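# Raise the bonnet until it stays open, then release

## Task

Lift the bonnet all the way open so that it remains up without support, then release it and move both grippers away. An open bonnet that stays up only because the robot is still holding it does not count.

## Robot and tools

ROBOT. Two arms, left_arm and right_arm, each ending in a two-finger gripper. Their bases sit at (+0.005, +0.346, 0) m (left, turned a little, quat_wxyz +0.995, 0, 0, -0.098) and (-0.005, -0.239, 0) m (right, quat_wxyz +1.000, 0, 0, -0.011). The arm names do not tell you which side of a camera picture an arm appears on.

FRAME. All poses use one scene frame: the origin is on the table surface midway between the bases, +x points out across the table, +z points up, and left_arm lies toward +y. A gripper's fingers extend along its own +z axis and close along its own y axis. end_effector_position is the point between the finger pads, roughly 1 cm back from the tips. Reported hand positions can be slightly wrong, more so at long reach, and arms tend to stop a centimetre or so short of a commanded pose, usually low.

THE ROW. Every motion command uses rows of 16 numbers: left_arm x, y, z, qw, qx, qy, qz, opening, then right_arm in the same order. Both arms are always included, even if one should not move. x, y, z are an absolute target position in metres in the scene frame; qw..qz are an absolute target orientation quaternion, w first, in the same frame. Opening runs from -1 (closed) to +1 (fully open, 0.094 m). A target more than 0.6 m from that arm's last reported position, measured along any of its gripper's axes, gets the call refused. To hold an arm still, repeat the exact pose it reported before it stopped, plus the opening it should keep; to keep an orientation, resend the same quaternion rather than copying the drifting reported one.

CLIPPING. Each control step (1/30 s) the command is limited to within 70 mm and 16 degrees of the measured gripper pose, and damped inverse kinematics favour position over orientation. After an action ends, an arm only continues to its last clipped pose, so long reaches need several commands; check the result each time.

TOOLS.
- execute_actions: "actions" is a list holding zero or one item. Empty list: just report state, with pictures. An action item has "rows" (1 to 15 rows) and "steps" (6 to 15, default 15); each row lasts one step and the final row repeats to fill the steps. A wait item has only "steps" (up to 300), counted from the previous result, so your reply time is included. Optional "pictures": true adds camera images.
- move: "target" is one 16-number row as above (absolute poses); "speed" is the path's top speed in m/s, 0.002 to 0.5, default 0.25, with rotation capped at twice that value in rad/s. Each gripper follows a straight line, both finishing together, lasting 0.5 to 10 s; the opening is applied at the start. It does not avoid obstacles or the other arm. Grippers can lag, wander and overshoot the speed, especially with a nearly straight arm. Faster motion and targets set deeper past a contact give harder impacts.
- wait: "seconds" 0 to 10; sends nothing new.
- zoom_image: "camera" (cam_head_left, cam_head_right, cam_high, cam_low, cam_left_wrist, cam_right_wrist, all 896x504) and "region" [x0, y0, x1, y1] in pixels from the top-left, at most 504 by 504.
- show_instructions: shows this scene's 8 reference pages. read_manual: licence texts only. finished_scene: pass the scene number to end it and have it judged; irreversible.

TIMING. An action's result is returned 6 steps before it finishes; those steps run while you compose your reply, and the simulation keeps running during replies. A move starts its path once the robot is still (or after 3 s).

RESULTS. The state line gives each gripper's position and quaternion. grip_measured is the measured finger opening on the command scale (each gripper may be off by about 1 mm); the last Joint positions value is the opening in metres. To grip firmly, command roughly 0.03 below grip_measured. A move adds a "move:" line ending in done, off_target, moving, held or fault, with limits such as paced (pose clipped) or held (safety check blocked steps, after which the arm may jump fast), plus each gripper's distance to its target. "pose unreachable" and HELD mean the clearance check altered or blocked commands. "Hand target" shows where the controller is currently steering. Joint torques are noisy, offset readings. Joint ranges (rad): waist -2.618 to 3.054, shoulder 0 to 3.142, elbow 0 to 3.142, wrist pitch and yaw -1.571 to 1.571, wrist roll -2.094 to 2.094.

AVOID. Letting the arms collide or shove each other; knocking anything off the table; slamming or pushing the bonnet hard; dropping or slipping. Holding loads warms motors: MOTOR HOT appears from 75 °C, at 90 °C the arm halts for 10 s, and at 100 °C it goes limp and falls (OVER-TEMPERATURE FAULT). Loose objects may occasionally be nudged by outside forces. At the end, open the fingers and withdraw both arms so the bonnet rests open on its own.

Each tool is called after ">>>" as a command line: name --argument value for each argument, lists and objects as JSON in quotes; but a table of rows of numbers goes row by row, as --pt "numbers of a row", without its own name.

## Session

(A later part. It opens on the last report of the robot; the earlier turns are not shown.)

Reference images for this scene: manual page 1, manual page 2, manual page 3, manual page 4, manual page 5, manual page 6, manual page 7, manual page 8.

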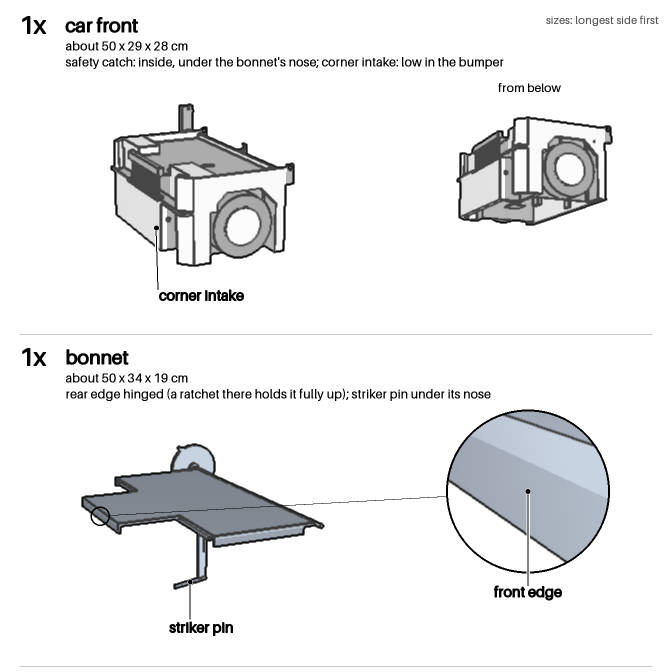

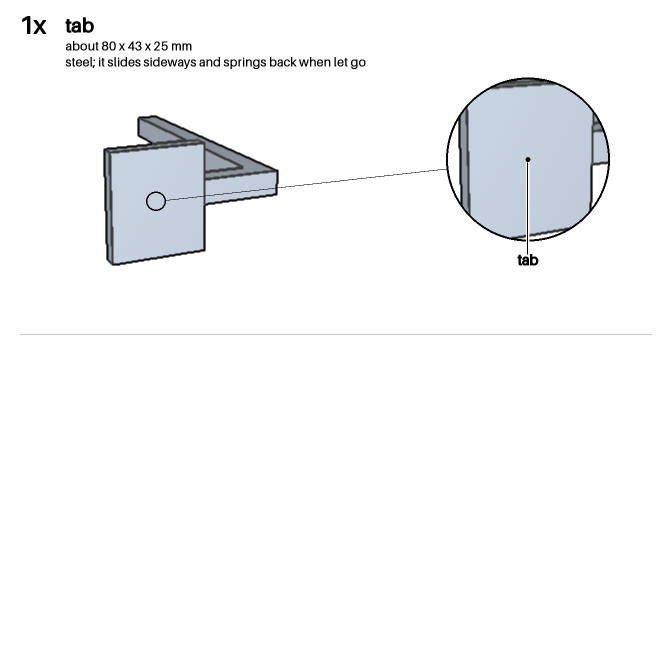

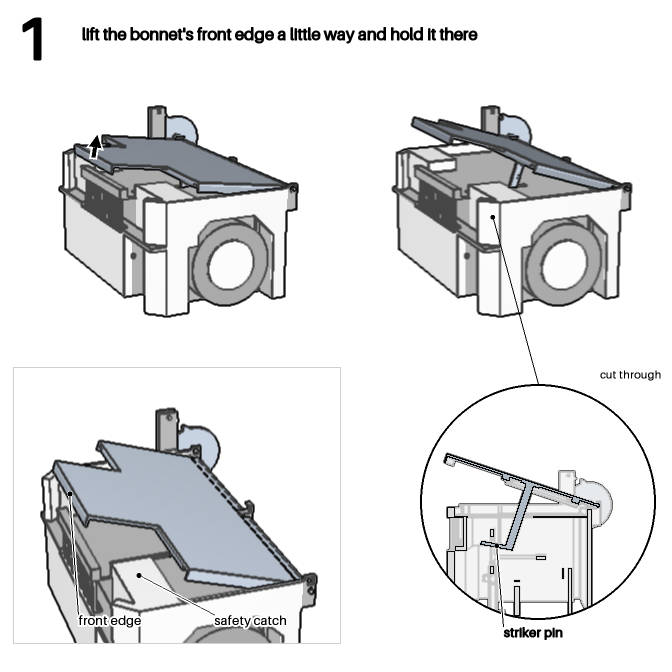

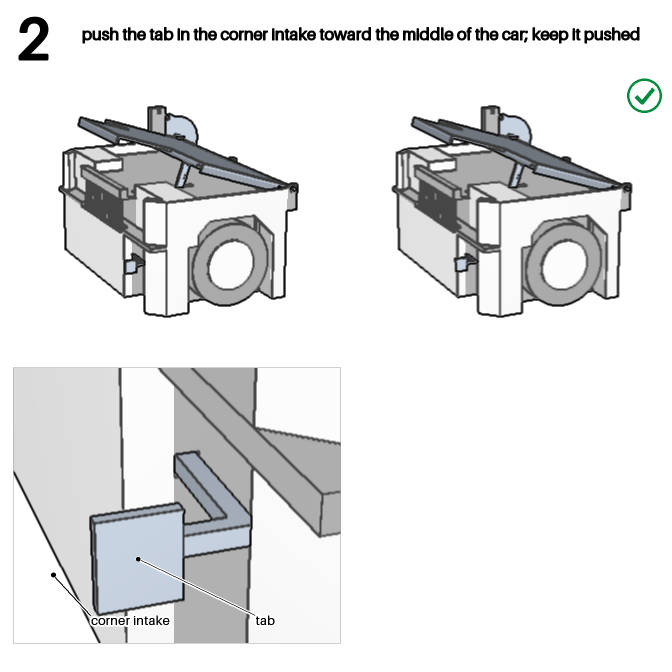

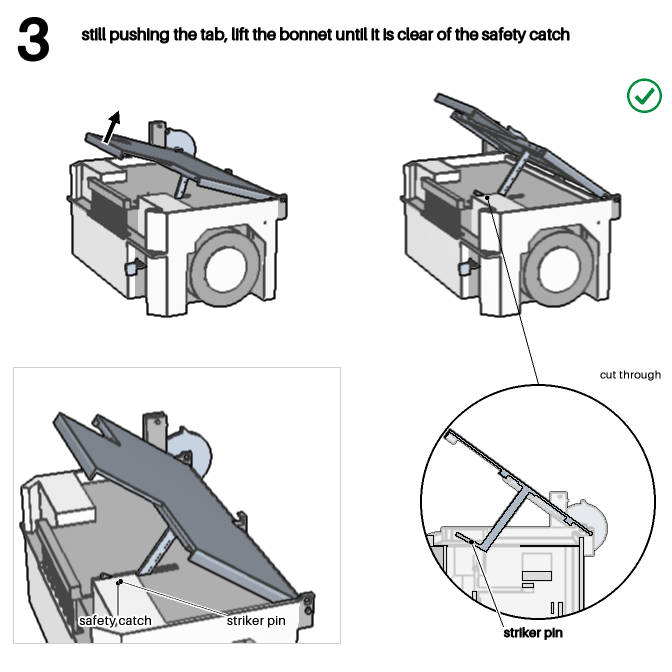

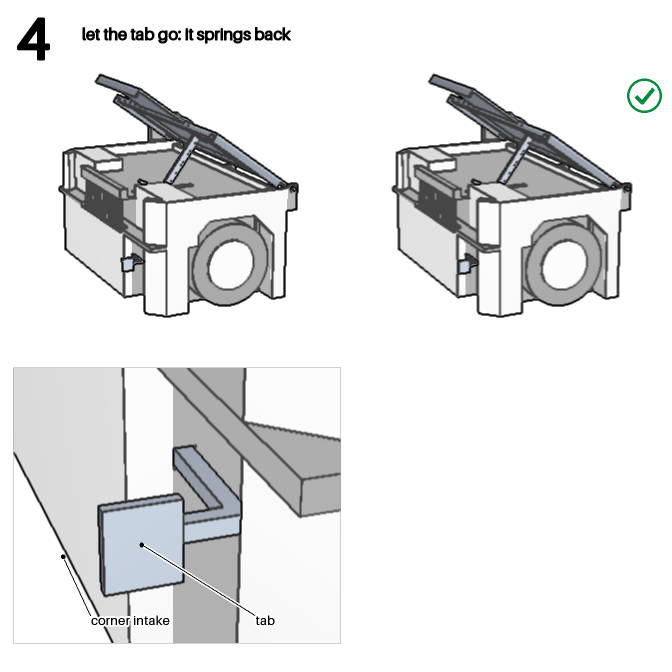

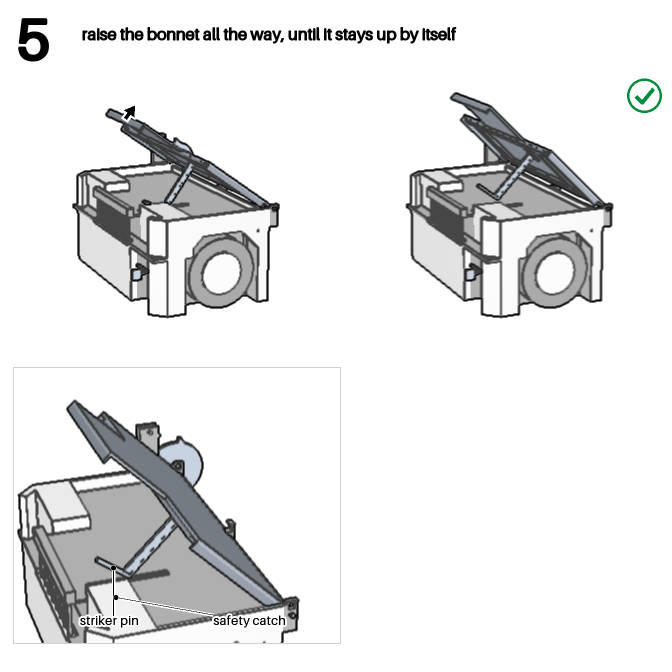

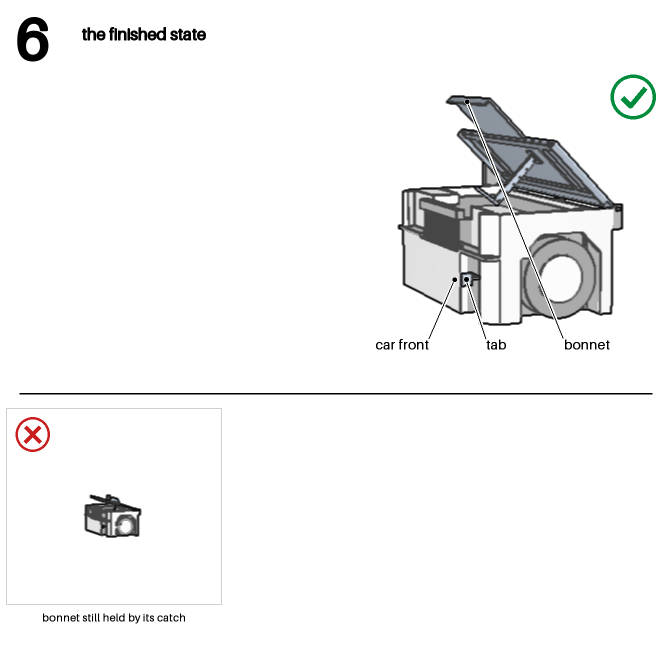

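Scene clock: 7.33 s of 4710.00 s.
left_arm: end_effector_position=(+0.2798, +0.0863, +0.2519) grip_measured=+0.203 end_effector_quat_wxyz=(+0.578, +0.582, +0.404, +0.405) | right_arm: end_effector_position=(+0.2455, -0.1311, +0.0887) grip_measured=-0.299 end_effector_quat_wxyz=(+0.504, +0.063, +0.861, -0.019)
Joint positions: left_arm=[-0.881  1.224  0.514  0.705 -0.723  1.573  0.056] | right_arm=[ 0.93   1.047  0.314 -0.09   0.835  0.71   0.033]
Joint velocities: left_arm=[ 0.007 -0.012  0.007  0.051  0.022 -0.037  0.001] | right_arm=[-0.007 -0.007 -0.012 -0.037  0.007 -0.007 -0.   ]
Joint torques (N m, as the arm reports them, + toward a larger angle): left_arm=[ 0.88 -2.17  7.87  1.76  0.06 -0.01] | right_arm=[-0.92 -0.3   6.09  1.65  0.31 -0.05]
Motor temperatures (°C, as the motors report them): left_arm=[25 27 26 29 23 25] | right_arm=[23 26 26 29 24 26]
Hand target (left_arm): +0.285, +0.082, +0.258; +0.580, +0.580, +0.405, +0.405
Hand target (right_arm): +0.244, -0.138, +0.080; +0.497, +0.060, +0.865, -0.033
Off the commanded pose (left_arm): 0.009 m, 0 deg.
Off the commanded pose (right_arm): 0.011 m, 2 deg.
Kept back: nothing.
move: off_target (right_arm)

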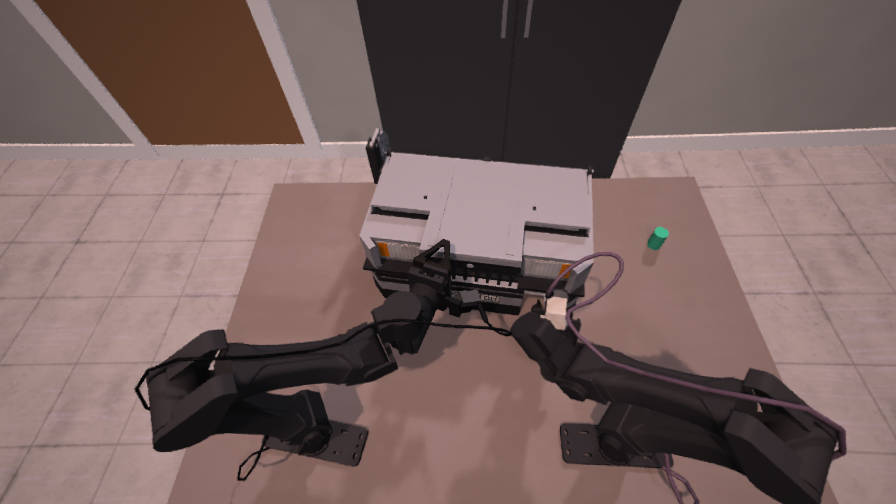

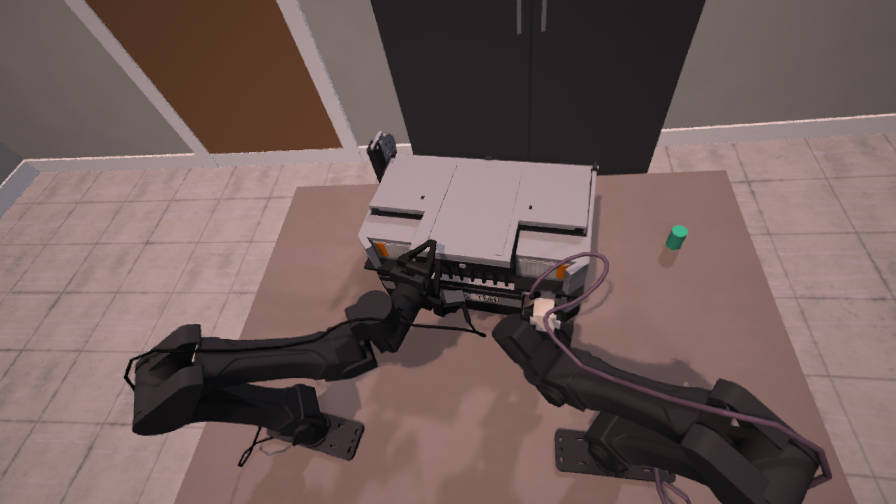

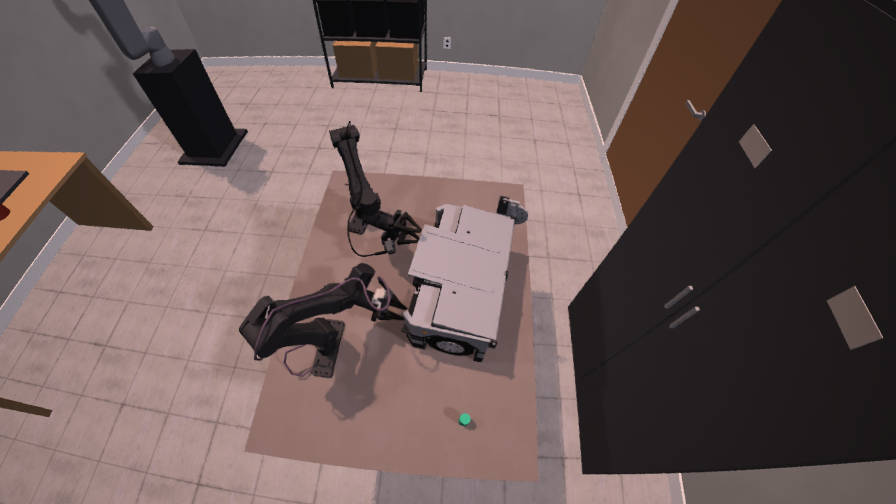

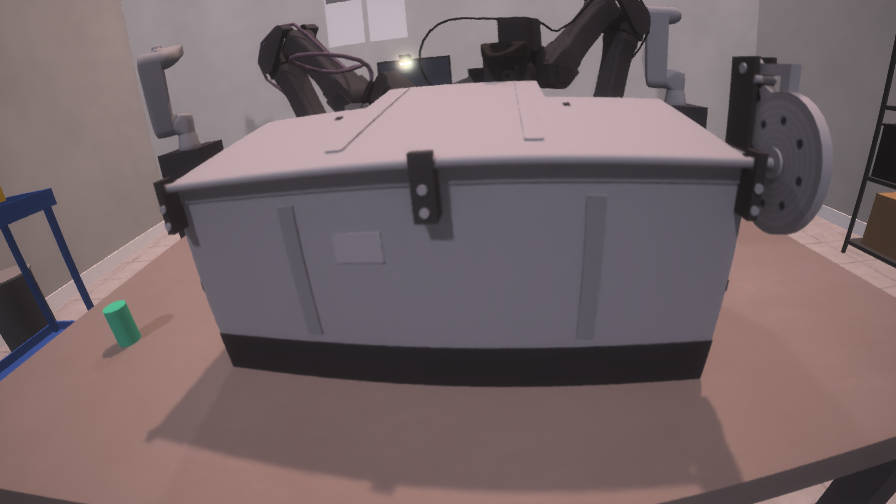

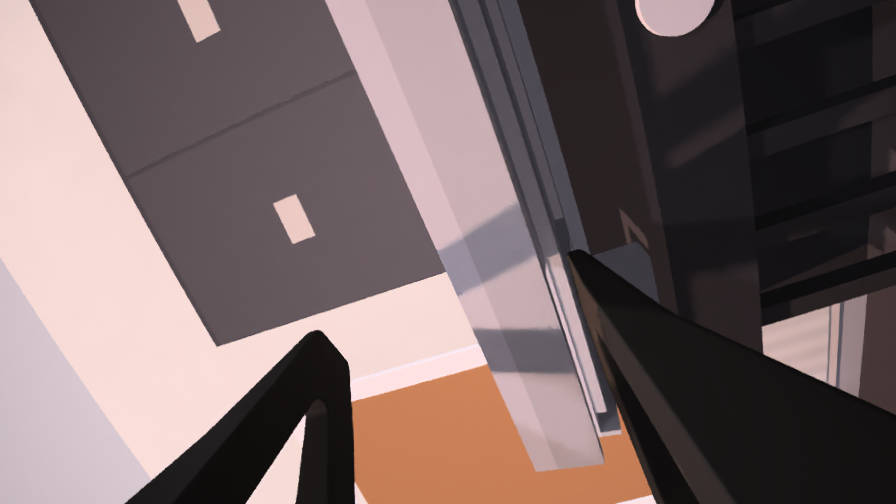

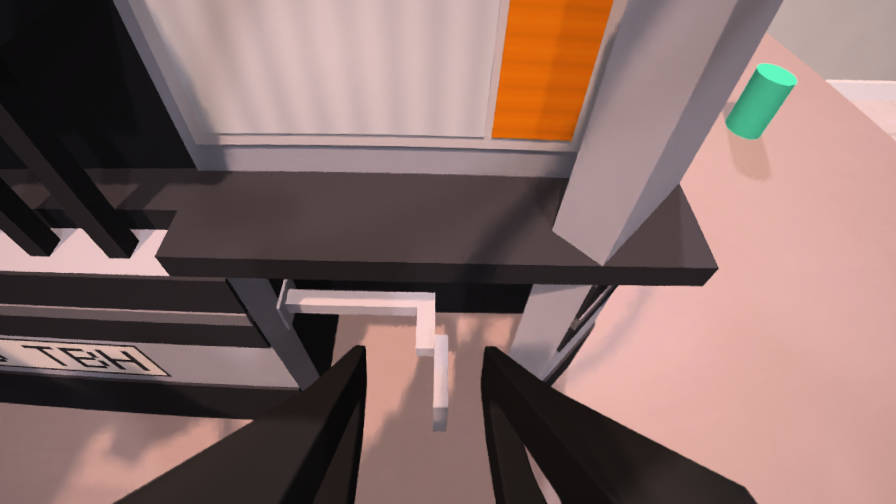

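>>> move --target '[0.322,0.072,0.257,0.58,0.58,0.405,0.405,0.2, 0.257,-0.14,0.066,0.499,0.06,0.864,-0.035,-0.3]' --speed 0.05

Scene clock: 8.97 s of 4710.00 s.
left_arm: end_effector_position=(+0.3157, +0.0766, +0.2433) grip_measured=+0.203 end_effector_quat_wxyz=(+0.566, +0.594, +0.404, +0.405) | right_arm: end_effector_position=(+0.2579, -0.1333, +0.0742) grip_measured=-0.299 end_effector_quat_wxyz=(+0.504, +0.062, +0.861, -0.022)
Joint positions: left_arm=[-0.774  1.354  0.598  0.717 -0.617  1.573  0.056] | right_arm=[0.864 1.14  0.275 0.09  0.792 0.637 0.033]
Joint velocities: left_arm=[-0.012 -0.007  0.002  0.037  0.11  -0.037 -0.001] | right_arm=[-0.017 -0.007 -0.012 -0.022 -0.081 -0.007  0.001]
Joint torques (N m, as the arm reports them, + toward a larger angle): left_arm=[ 0.81 -3.66  7.94  2.09  0.08 -0.02] | right_arm=[-0.91 -1.19  5.77  1.61  0.38 -0.07]
Motor temperatures (°C, as the motors report them): left_arm=[25 27 26 30 23 25] | right_arm=[23 26 27 29 24 26]
Hand target (left_arm): +0.321, +0.073, +0.257; +0.580, +0.580, +0.405, +0.405
Hand target (right_arm): +0.256, -0.140, +0.066; +0.498, +0.060, +0.864, -0.034
Off the commanded pose (left_arm): 0.016 m, 2 deg.
Off the commanded pose (right_arm): 0.011 m, 2 deg.
Kept back: nothing.
move: off_target (left_arm, right_arm)

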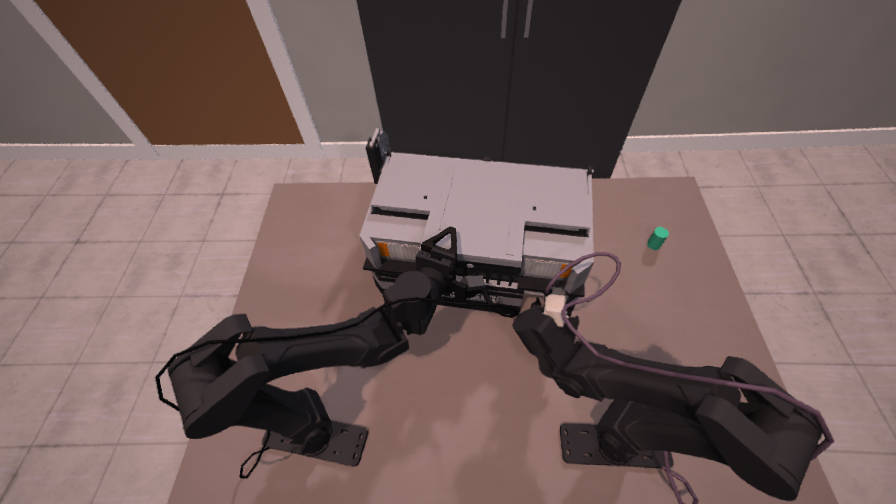

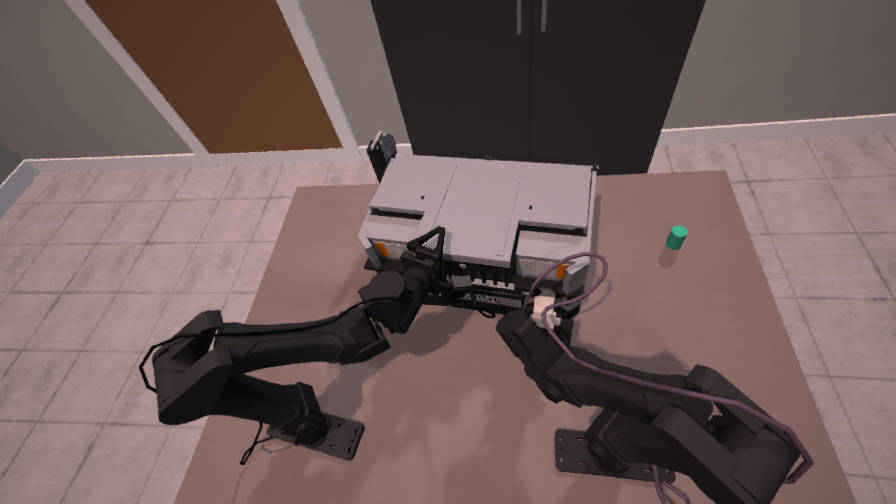

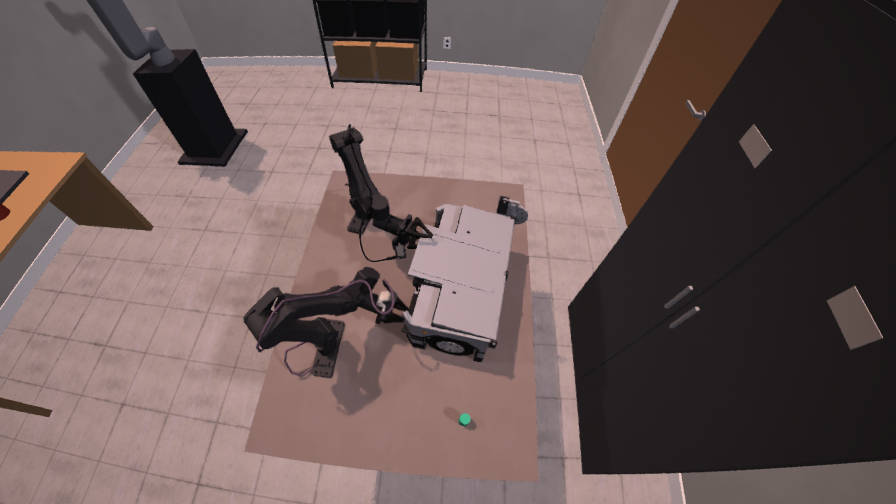

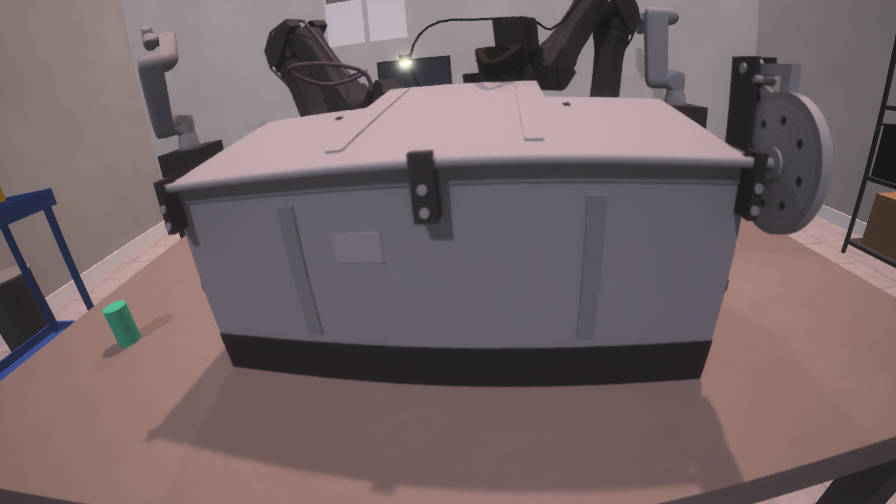

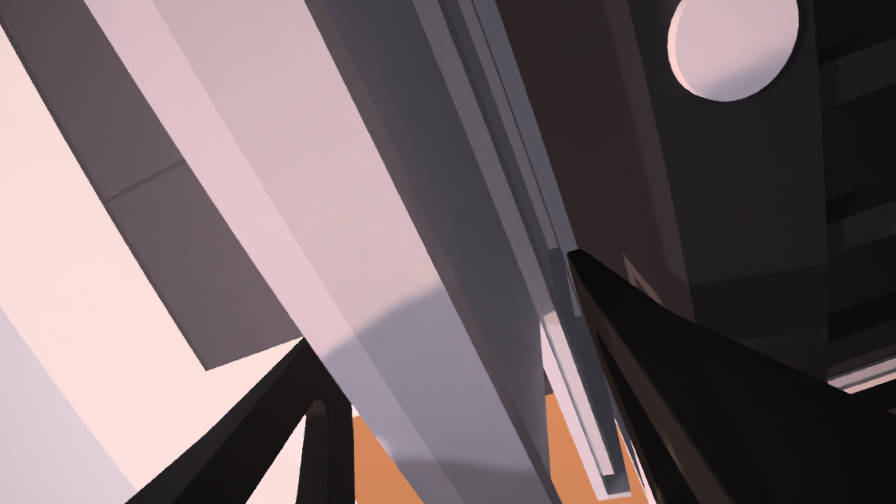

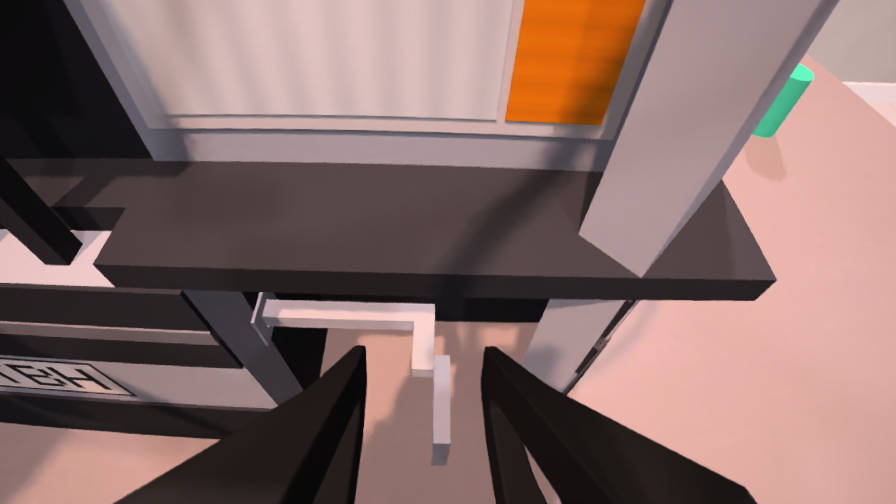

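>>> execute_actions --actions '[{"rows":[[0.323,0.072,0.28,0.58,0.58,0.405,0.405,0.2,0.257,-0.14,0.066,0.499,0.06,0.864,-0.035,-0.5],[0.323,0.072,0.285,0.58,0.58,0.405,0.405,0.2,0.257,-0.14,0.066,0.499,0.06,0.864,-0.035,-0.6],[0.323,0.072,0.29,0.58,0.58,0.405,0.405,0.2,0.257,-0.14,0.066,0.499,0.06,0.864,-0.035,-0.7],[0.323,0.072,0.295,0.58,0.58,0.405,0.405,0.2,0.257,-0.14,0.066,0.499,0.06,0.864,-0.035,-0.8],[0.323,0.072,0.30,0.58,0.58,0.405,0.405,0.2,0.257,-0.14,0.066,0.499,0.06,0.864,-0.035,-0.88],[0.323,0.072,0.305,0.58,0.58,0.405,0.405,0.2,0.257,-0.14,0.066,0.499,0.06,0.864,-0.035,-0.95]],"steps":15}]'

>>> execute_actions --actions '[{"rows":[[0.326,0.072,0.335,0.58,0.58,0.405,0.405,0.2,0.257,-0.14,0.066,0.499,0.06,0.864,-0.035,-0.95]],"steps":15}]'

>>> execute_actions --actions '[{"rows":[[0.33,0.071,0.36,0.58,0.58,0.405,0.405,0.2,0.257,-0.14,0.066,0.499,0.06,0.864,-0.035,-0.95]],"steps":15}]' --pictures true

Scene clock: 9.83 s of 4710.00 s.
left_arm: end_effector_position=(+0.3200, +0.0697, +0.2568) grip_measured=+0.203 end_effector_quat_wxyz=(+0.541, +0.620, +0.402, +0.403) | right_arm: end_effector_position=(+0.2585, -0.1338, +0.0747) grip_measured=-0.836 end_effector_quat_wxyz=(+0.505, +0.059, +0.861, -0.024)
Joint positions: left_arm=[-0.773  1.331  0.708  0.513 -0.609  1.572  0.056] | right_arm=[0.862 1.141 0.275 0.094 0.793 0.627 0.008]
Joint velocities: left_arm=[-0.007 -0.007  0.076 -0.52   0.139  0.037 -0.001] | right_arm=[-0.017  0.012  0.012 -0.037 -0.066  0.007 -0.   ]
Joint torques (N m, as the arm reports them, + toward a larger angle): left_arm=[ 0.93 -8.64  9.76  2.73 -0.11  0.01] | right_arm=[-0.79 -0.88  5.89  1.67  0.3   0.06]
Motor temperatures (°C, as the motors report them): left_arm=[25 27 27 30 23 25] | right_arm=[23 26 27 29 24 26]
Steps of this call (steps 1 to 17: nothing new was sent; steps 18 to 26: the first 9 steps of this action). Readings (end_effector_position):
18: left_arm (+0.3161, +0.0758, +0.2436) | right_arm (+0.2581, -0.1331, +0.0745)
19: left_arm (+0.3172, +0.0742, +0.2456) | right_arm (+0.2582, -0.1331, +0.0745)
21: left_arm (+0.3189, +0.0714, +0.2568) | right_arm (+0.2583, -0.1332, +0.0748)
25: left_arm (+0.3201, +0.0700, +0.2595) | right_arm (+0.2585, -0.1338, +0.0747)
26: the state above

Scene clock: 10.33 s of 4710.00 s.
left_arm: end_effector_position=(+0.3215, +0.0682, +0.2682) grip_measured=+0.203 end_effector_quat_wxyz=(+0.517, +0.646, +0.399, +0.396) | right_arm: end_effector_position=(+0.2584, -0.1342, +0.0745) grip_measured=-0.836 end_effector_quat_wxyz=(+0.505, +0.059, +0.861, -0.026)
Joint positions: left_arm=[-0.763  1.306  0.804  0.319 -0.586  1.568  0.056] | right_arm=[0.862 1.141 0.275 0.093 0.795 0.626 0.008]
Joint velocities: left_arm=[-0.012  0.002  0.002 -0.168  0.066  0.022 -0.001] | right_arm=[ 0.007  0.012 -0.017 -0.066  0.022 -0.007 -0.   ]
Joint torques (N m, as the arm reports them, + toward a larger angle): left_arm=[ 0.82 -9.15 10.33  2.77 -0.2   0.05] | right_arm=[-0.77 -0.87  5.95  1.66  0.27  0.02]
Motor temperatures (°C, as the motors report them): left_arm=[25 27 27 30 23 25] | right_arm=[23 26 27 29 24 26]
Off your previous action's commanded pose (left_arm): 0.051 m, 8 deg at its last step (step 6 of this call).
Off your previous action's commanded pose (right_arm): 0.010 m, 1 deg at its last step (step 6 of this call).
Steps of this call (steps 1 to 6: the last 6 steps of your previous action; steps 7 to 15: the first 9 steps of this action). Readings (end_effector_position):
7: left_arm (+0.3196, +0.0692, +0.2552) | right_arm (+0.2584, -0.1342, +0.0745)
8: left_arm (+0.3200, +0.0688, +0.2565) | right_arm (+0.2584, -0.1342, +0.0745)
10: left_arm (+0.3206, +0.0684, +0.2620) | right_arm (+0.2584, -0.1342, +0.0745)
14: left_arm (+0.3216, +0.0682, +0.2686) | right_arm (+0.2584, -0.1342, +0.0745)
15: the state above

Scene clock: 10.83 s of 4710.00 s.
left_arm: end_effector_position=(+0.3225, +0.0673, +0.2737) grip_measured=+0.203 end_effector_quat_wxyz=(+0.502, +0.661, +0.397, +0.391) | right_arm: end_effector_position=(+0.2584, -0.1342, +0.0745) grip_measured=-0.836 end_effector_quat_wxyz=(+0.505, +0.059, +0.861, -0.026)
Joint positions: left_arm=[-0.758  1.302  0.863  0.21  -0.574  1.566  0.056] | right_arm=[0.862 1.141 0.275 0.093 0.795 0.626 0.008]
Joint velocities: left_arm=[ 0.007 -0.022  0.173 -0.227  0.11  -0.007 -0.001] | right_arm=[-0.007 -0.002 -0.007 -0.037 -0.007  0.022  0.001]
Joint torques (N m, as the arm reports them, + toward a larger angle): left_arm=[ 1.01 -9.77 11.    3.07 -0.28  0.07] | right_arm=[-0.78 -0.87  5.96  1.66  0.27  0.02]
Motor temperatures (°C, as the motors report them): left_arm=[25 27 27 31 23 25] | right_arm=[23 26 27 29 24 26]
Off your previous action's commanded pose (left_arm): 0.071 m, 12 deg at its last step (step 6 of this call).
Off your previous action's commanded pose (right_arm): 0.010 m, 1 deg at its last step (step 6 of this call).
Steps of this call (steps 1 to 6: the last 6 steps of your previous action; steps 7 to 15: the first 9 steps of this action). Readings (end_effector_position):
7: left_arm (+0.3208, +0.0678, +0.2642) | right_arm (+0.2584, -0.1342, +0.0745)
8: left_arm (+0.3209, +0.0677, +0.2644) | right_arm (+0.2584, -0.1342, +0.0745)
10: left_arm (+0.3215, +0.0675, +0.2665) | right_arm (+0.2584, -0.1342, +0.0745)
14: left_arm (+0.3222, +0.0674, +0.2722) | right_arm (+0.2584, -0.1342, +0.0745)
15: the state above

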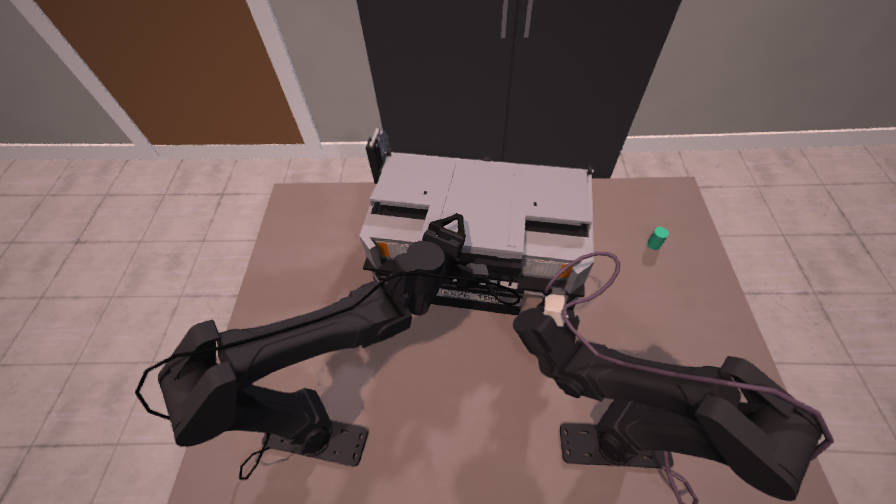

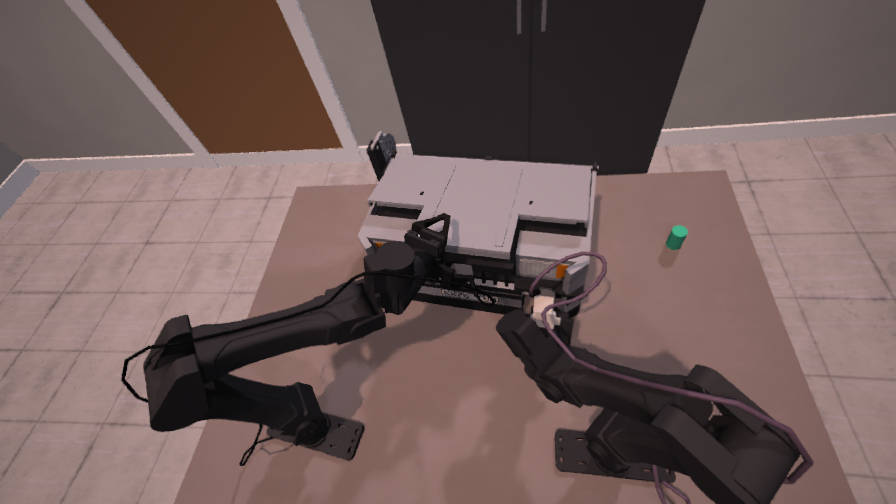

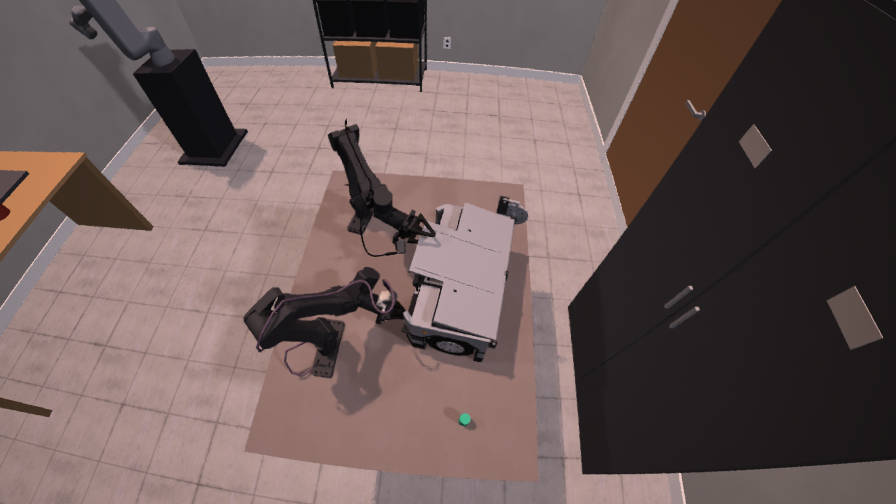

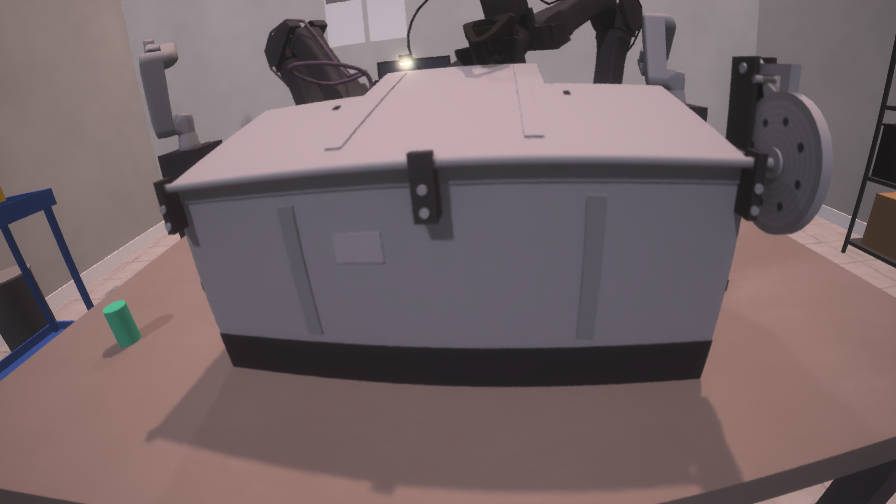

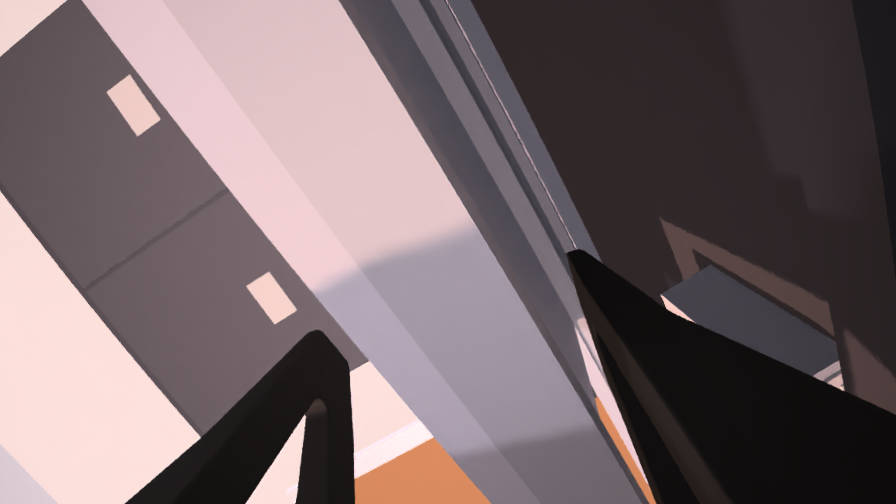

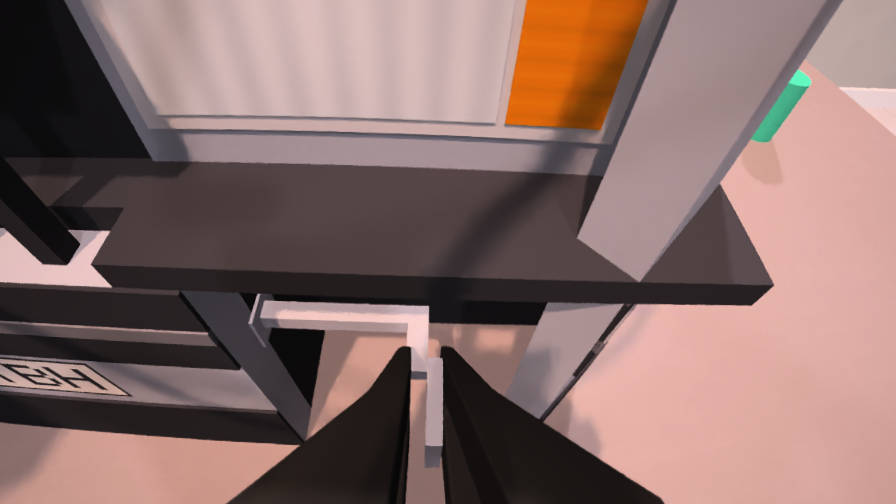

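>>> execute_actions --actions '[{"rows":[[0.33,0.071,0.37,0.58,0.58,0.405,0.405,0.2,0.257,-0.14,0.066,0.499,0.06,0.864,-0.035,-0.88]],"steps":15}]'

>>> execute_actions --actions '[{"rows":[[0.33,0.071,0.37,0.58,0.58,0.405,0.405,0.2,0.257,-0.14,0.066,0.499,0.06,0.864,-0.035,-0.88]],"steps":15}]'

Scene clock: 11.37 s of 4710.00 s.
left_arm: end_effector_position=(+0.3238, +0.0670, +0.2834) grip_measured=+0.203 end_effector_quat_wxyz=(+0.496, +0.666, +0.398, +0.391) | right_arm: end_effector_position=(+0.2584, -0.1342, +0.0745) grip_measured=-0.836 end_effector_quat_wxyz=(+0.505, +0.059, +0.861, -0.026)
Joint positions: left_arm=[-0.755  1.3    0.915  0.142 -0.572  1.565  0.056] | right_arm=[0.862 1.141 0.275 0.093 0.795 0.626 0.008]
Joint velocities: left_arm=[-0.002 -0.007  0.051 -0.125 -0.037 -0.007 -0.001] | right_arm=[-0.017 -0.017 -0.002  0.051  0.095 -0.007 -0.001]
Joint torques (N m, as the arm reports them, + toward a larger angle): left_arm=[  0.7  -10.05  11.12   3.04  -0.26   0.06] | right_arm=[-0.78 -0.87  5.95  1.66  0.27  0.02]
Motor temperatures (°C, as the motors report them): left_arm=[25 28 27 31 23 25] | right_arm=[23 26 27 29 24 26]
Off your previous action's commanded pose (left_arm): 0.081 m, 13 deg at its last step (step 6 of this call).
Off your previous action's commanded pose (right_arm): 0.010 m, 1 deg at its last step (step 6 of this call).
Steps of this call (steps 1 to 6: the last 6 steps of your previous action; step 7: nothing new was sent; steps 8 to 16: the first 9 steps of this action). Readings (end_effector_position):
8: left_arm (+0.3236, +0.0673, +0.2799) | right_arm (+0.2584, -0.1342, +0.0745)
9: left_arm (+0.3236, +0.0672, +0.2802) | right_arm (+0.2584, -0.1342, +0.0745)
11: left_arm (+0.3237, +0.0671, +0.2815) | right_arm (+0.2584, -0.1342, +0.0745)
15: left_arm (+0.3238, +0.0670, +0.2832) | right_arm (+0.2584, -0.1342, +0.0745)
16: the state above

Scene clock: 11.87 s of 4710.00 s.
left_arm: end_effector_position=(+0.3237, +0.0670, +0.2837) grip_measured=+0.203 end_effector_quat_wxyz=(+0.494, +0.668, +0.398, +0.390) | right_arm: end_effector_position=(+0.2584, -0.1342, +0.0745) grip_measured=-0.836 end_effector_quat_wxyz=(+0.505, +0.059, +0.861, -0.026)
Joint positions: left_arm=[-0.755  1.3    0.921  0.129 -0.572  1.565  0.056] | right_arm=[0.862 1.141 0.275 0.093 0.795 0.626 0.008]
Joint velocities: left_arm=[-0.017 -0.017  0.017 -0.007 -0.081  0.007 -0.   ] | right_arm=[ 0.007  0.002 -0.002  0.051 -0.051  0.051 -0.   ]
Joint torques (N m, as the arm reports them, + toward a larger angle): left_arm=[  0.8  -10.13  11.13   3.    -0.27   0.06] | right_arm=[-0.78 -0.86  5.95  1.66  0.28  0.02]
Motor temperatures (°C, as the motors report them): left_arm=[25 28 28 31 23 25] | right_arm=[23 26 27 29 24 26]
Off your previous action's commanded pose (left_arm): 0.087 m, 14 deg at its last step (step 6 of this call).
Off your previous action's commanded pose (right_arm): 0.010 m, 1 deg at its last step (step 6 of this call).
Steps of this call (steps 1 to 6: the last 6 steps of your previous action; steps 7 to 15: the first 9 steps of this action). Readings (end_effector_position):
7: left_arm (+0.3237, +0.0670, +0.2839) | right_arm (+0.2584, -0.1342, +0.0745)
8: left_arm (+0.3237, +0.0670, +0.2838) | right_arm (+0.2584, -0.1342, +0.0745)
10: left_arm (+0.3237, +0.0670, +0.2838) | right_arm (+0.2584, -0.1342, +0.0745)
14: left_arm (+0.3237, +0.0670, +0.2837) | right_arm (+0.2584, -0.1342, +0.0745)
15: the state above


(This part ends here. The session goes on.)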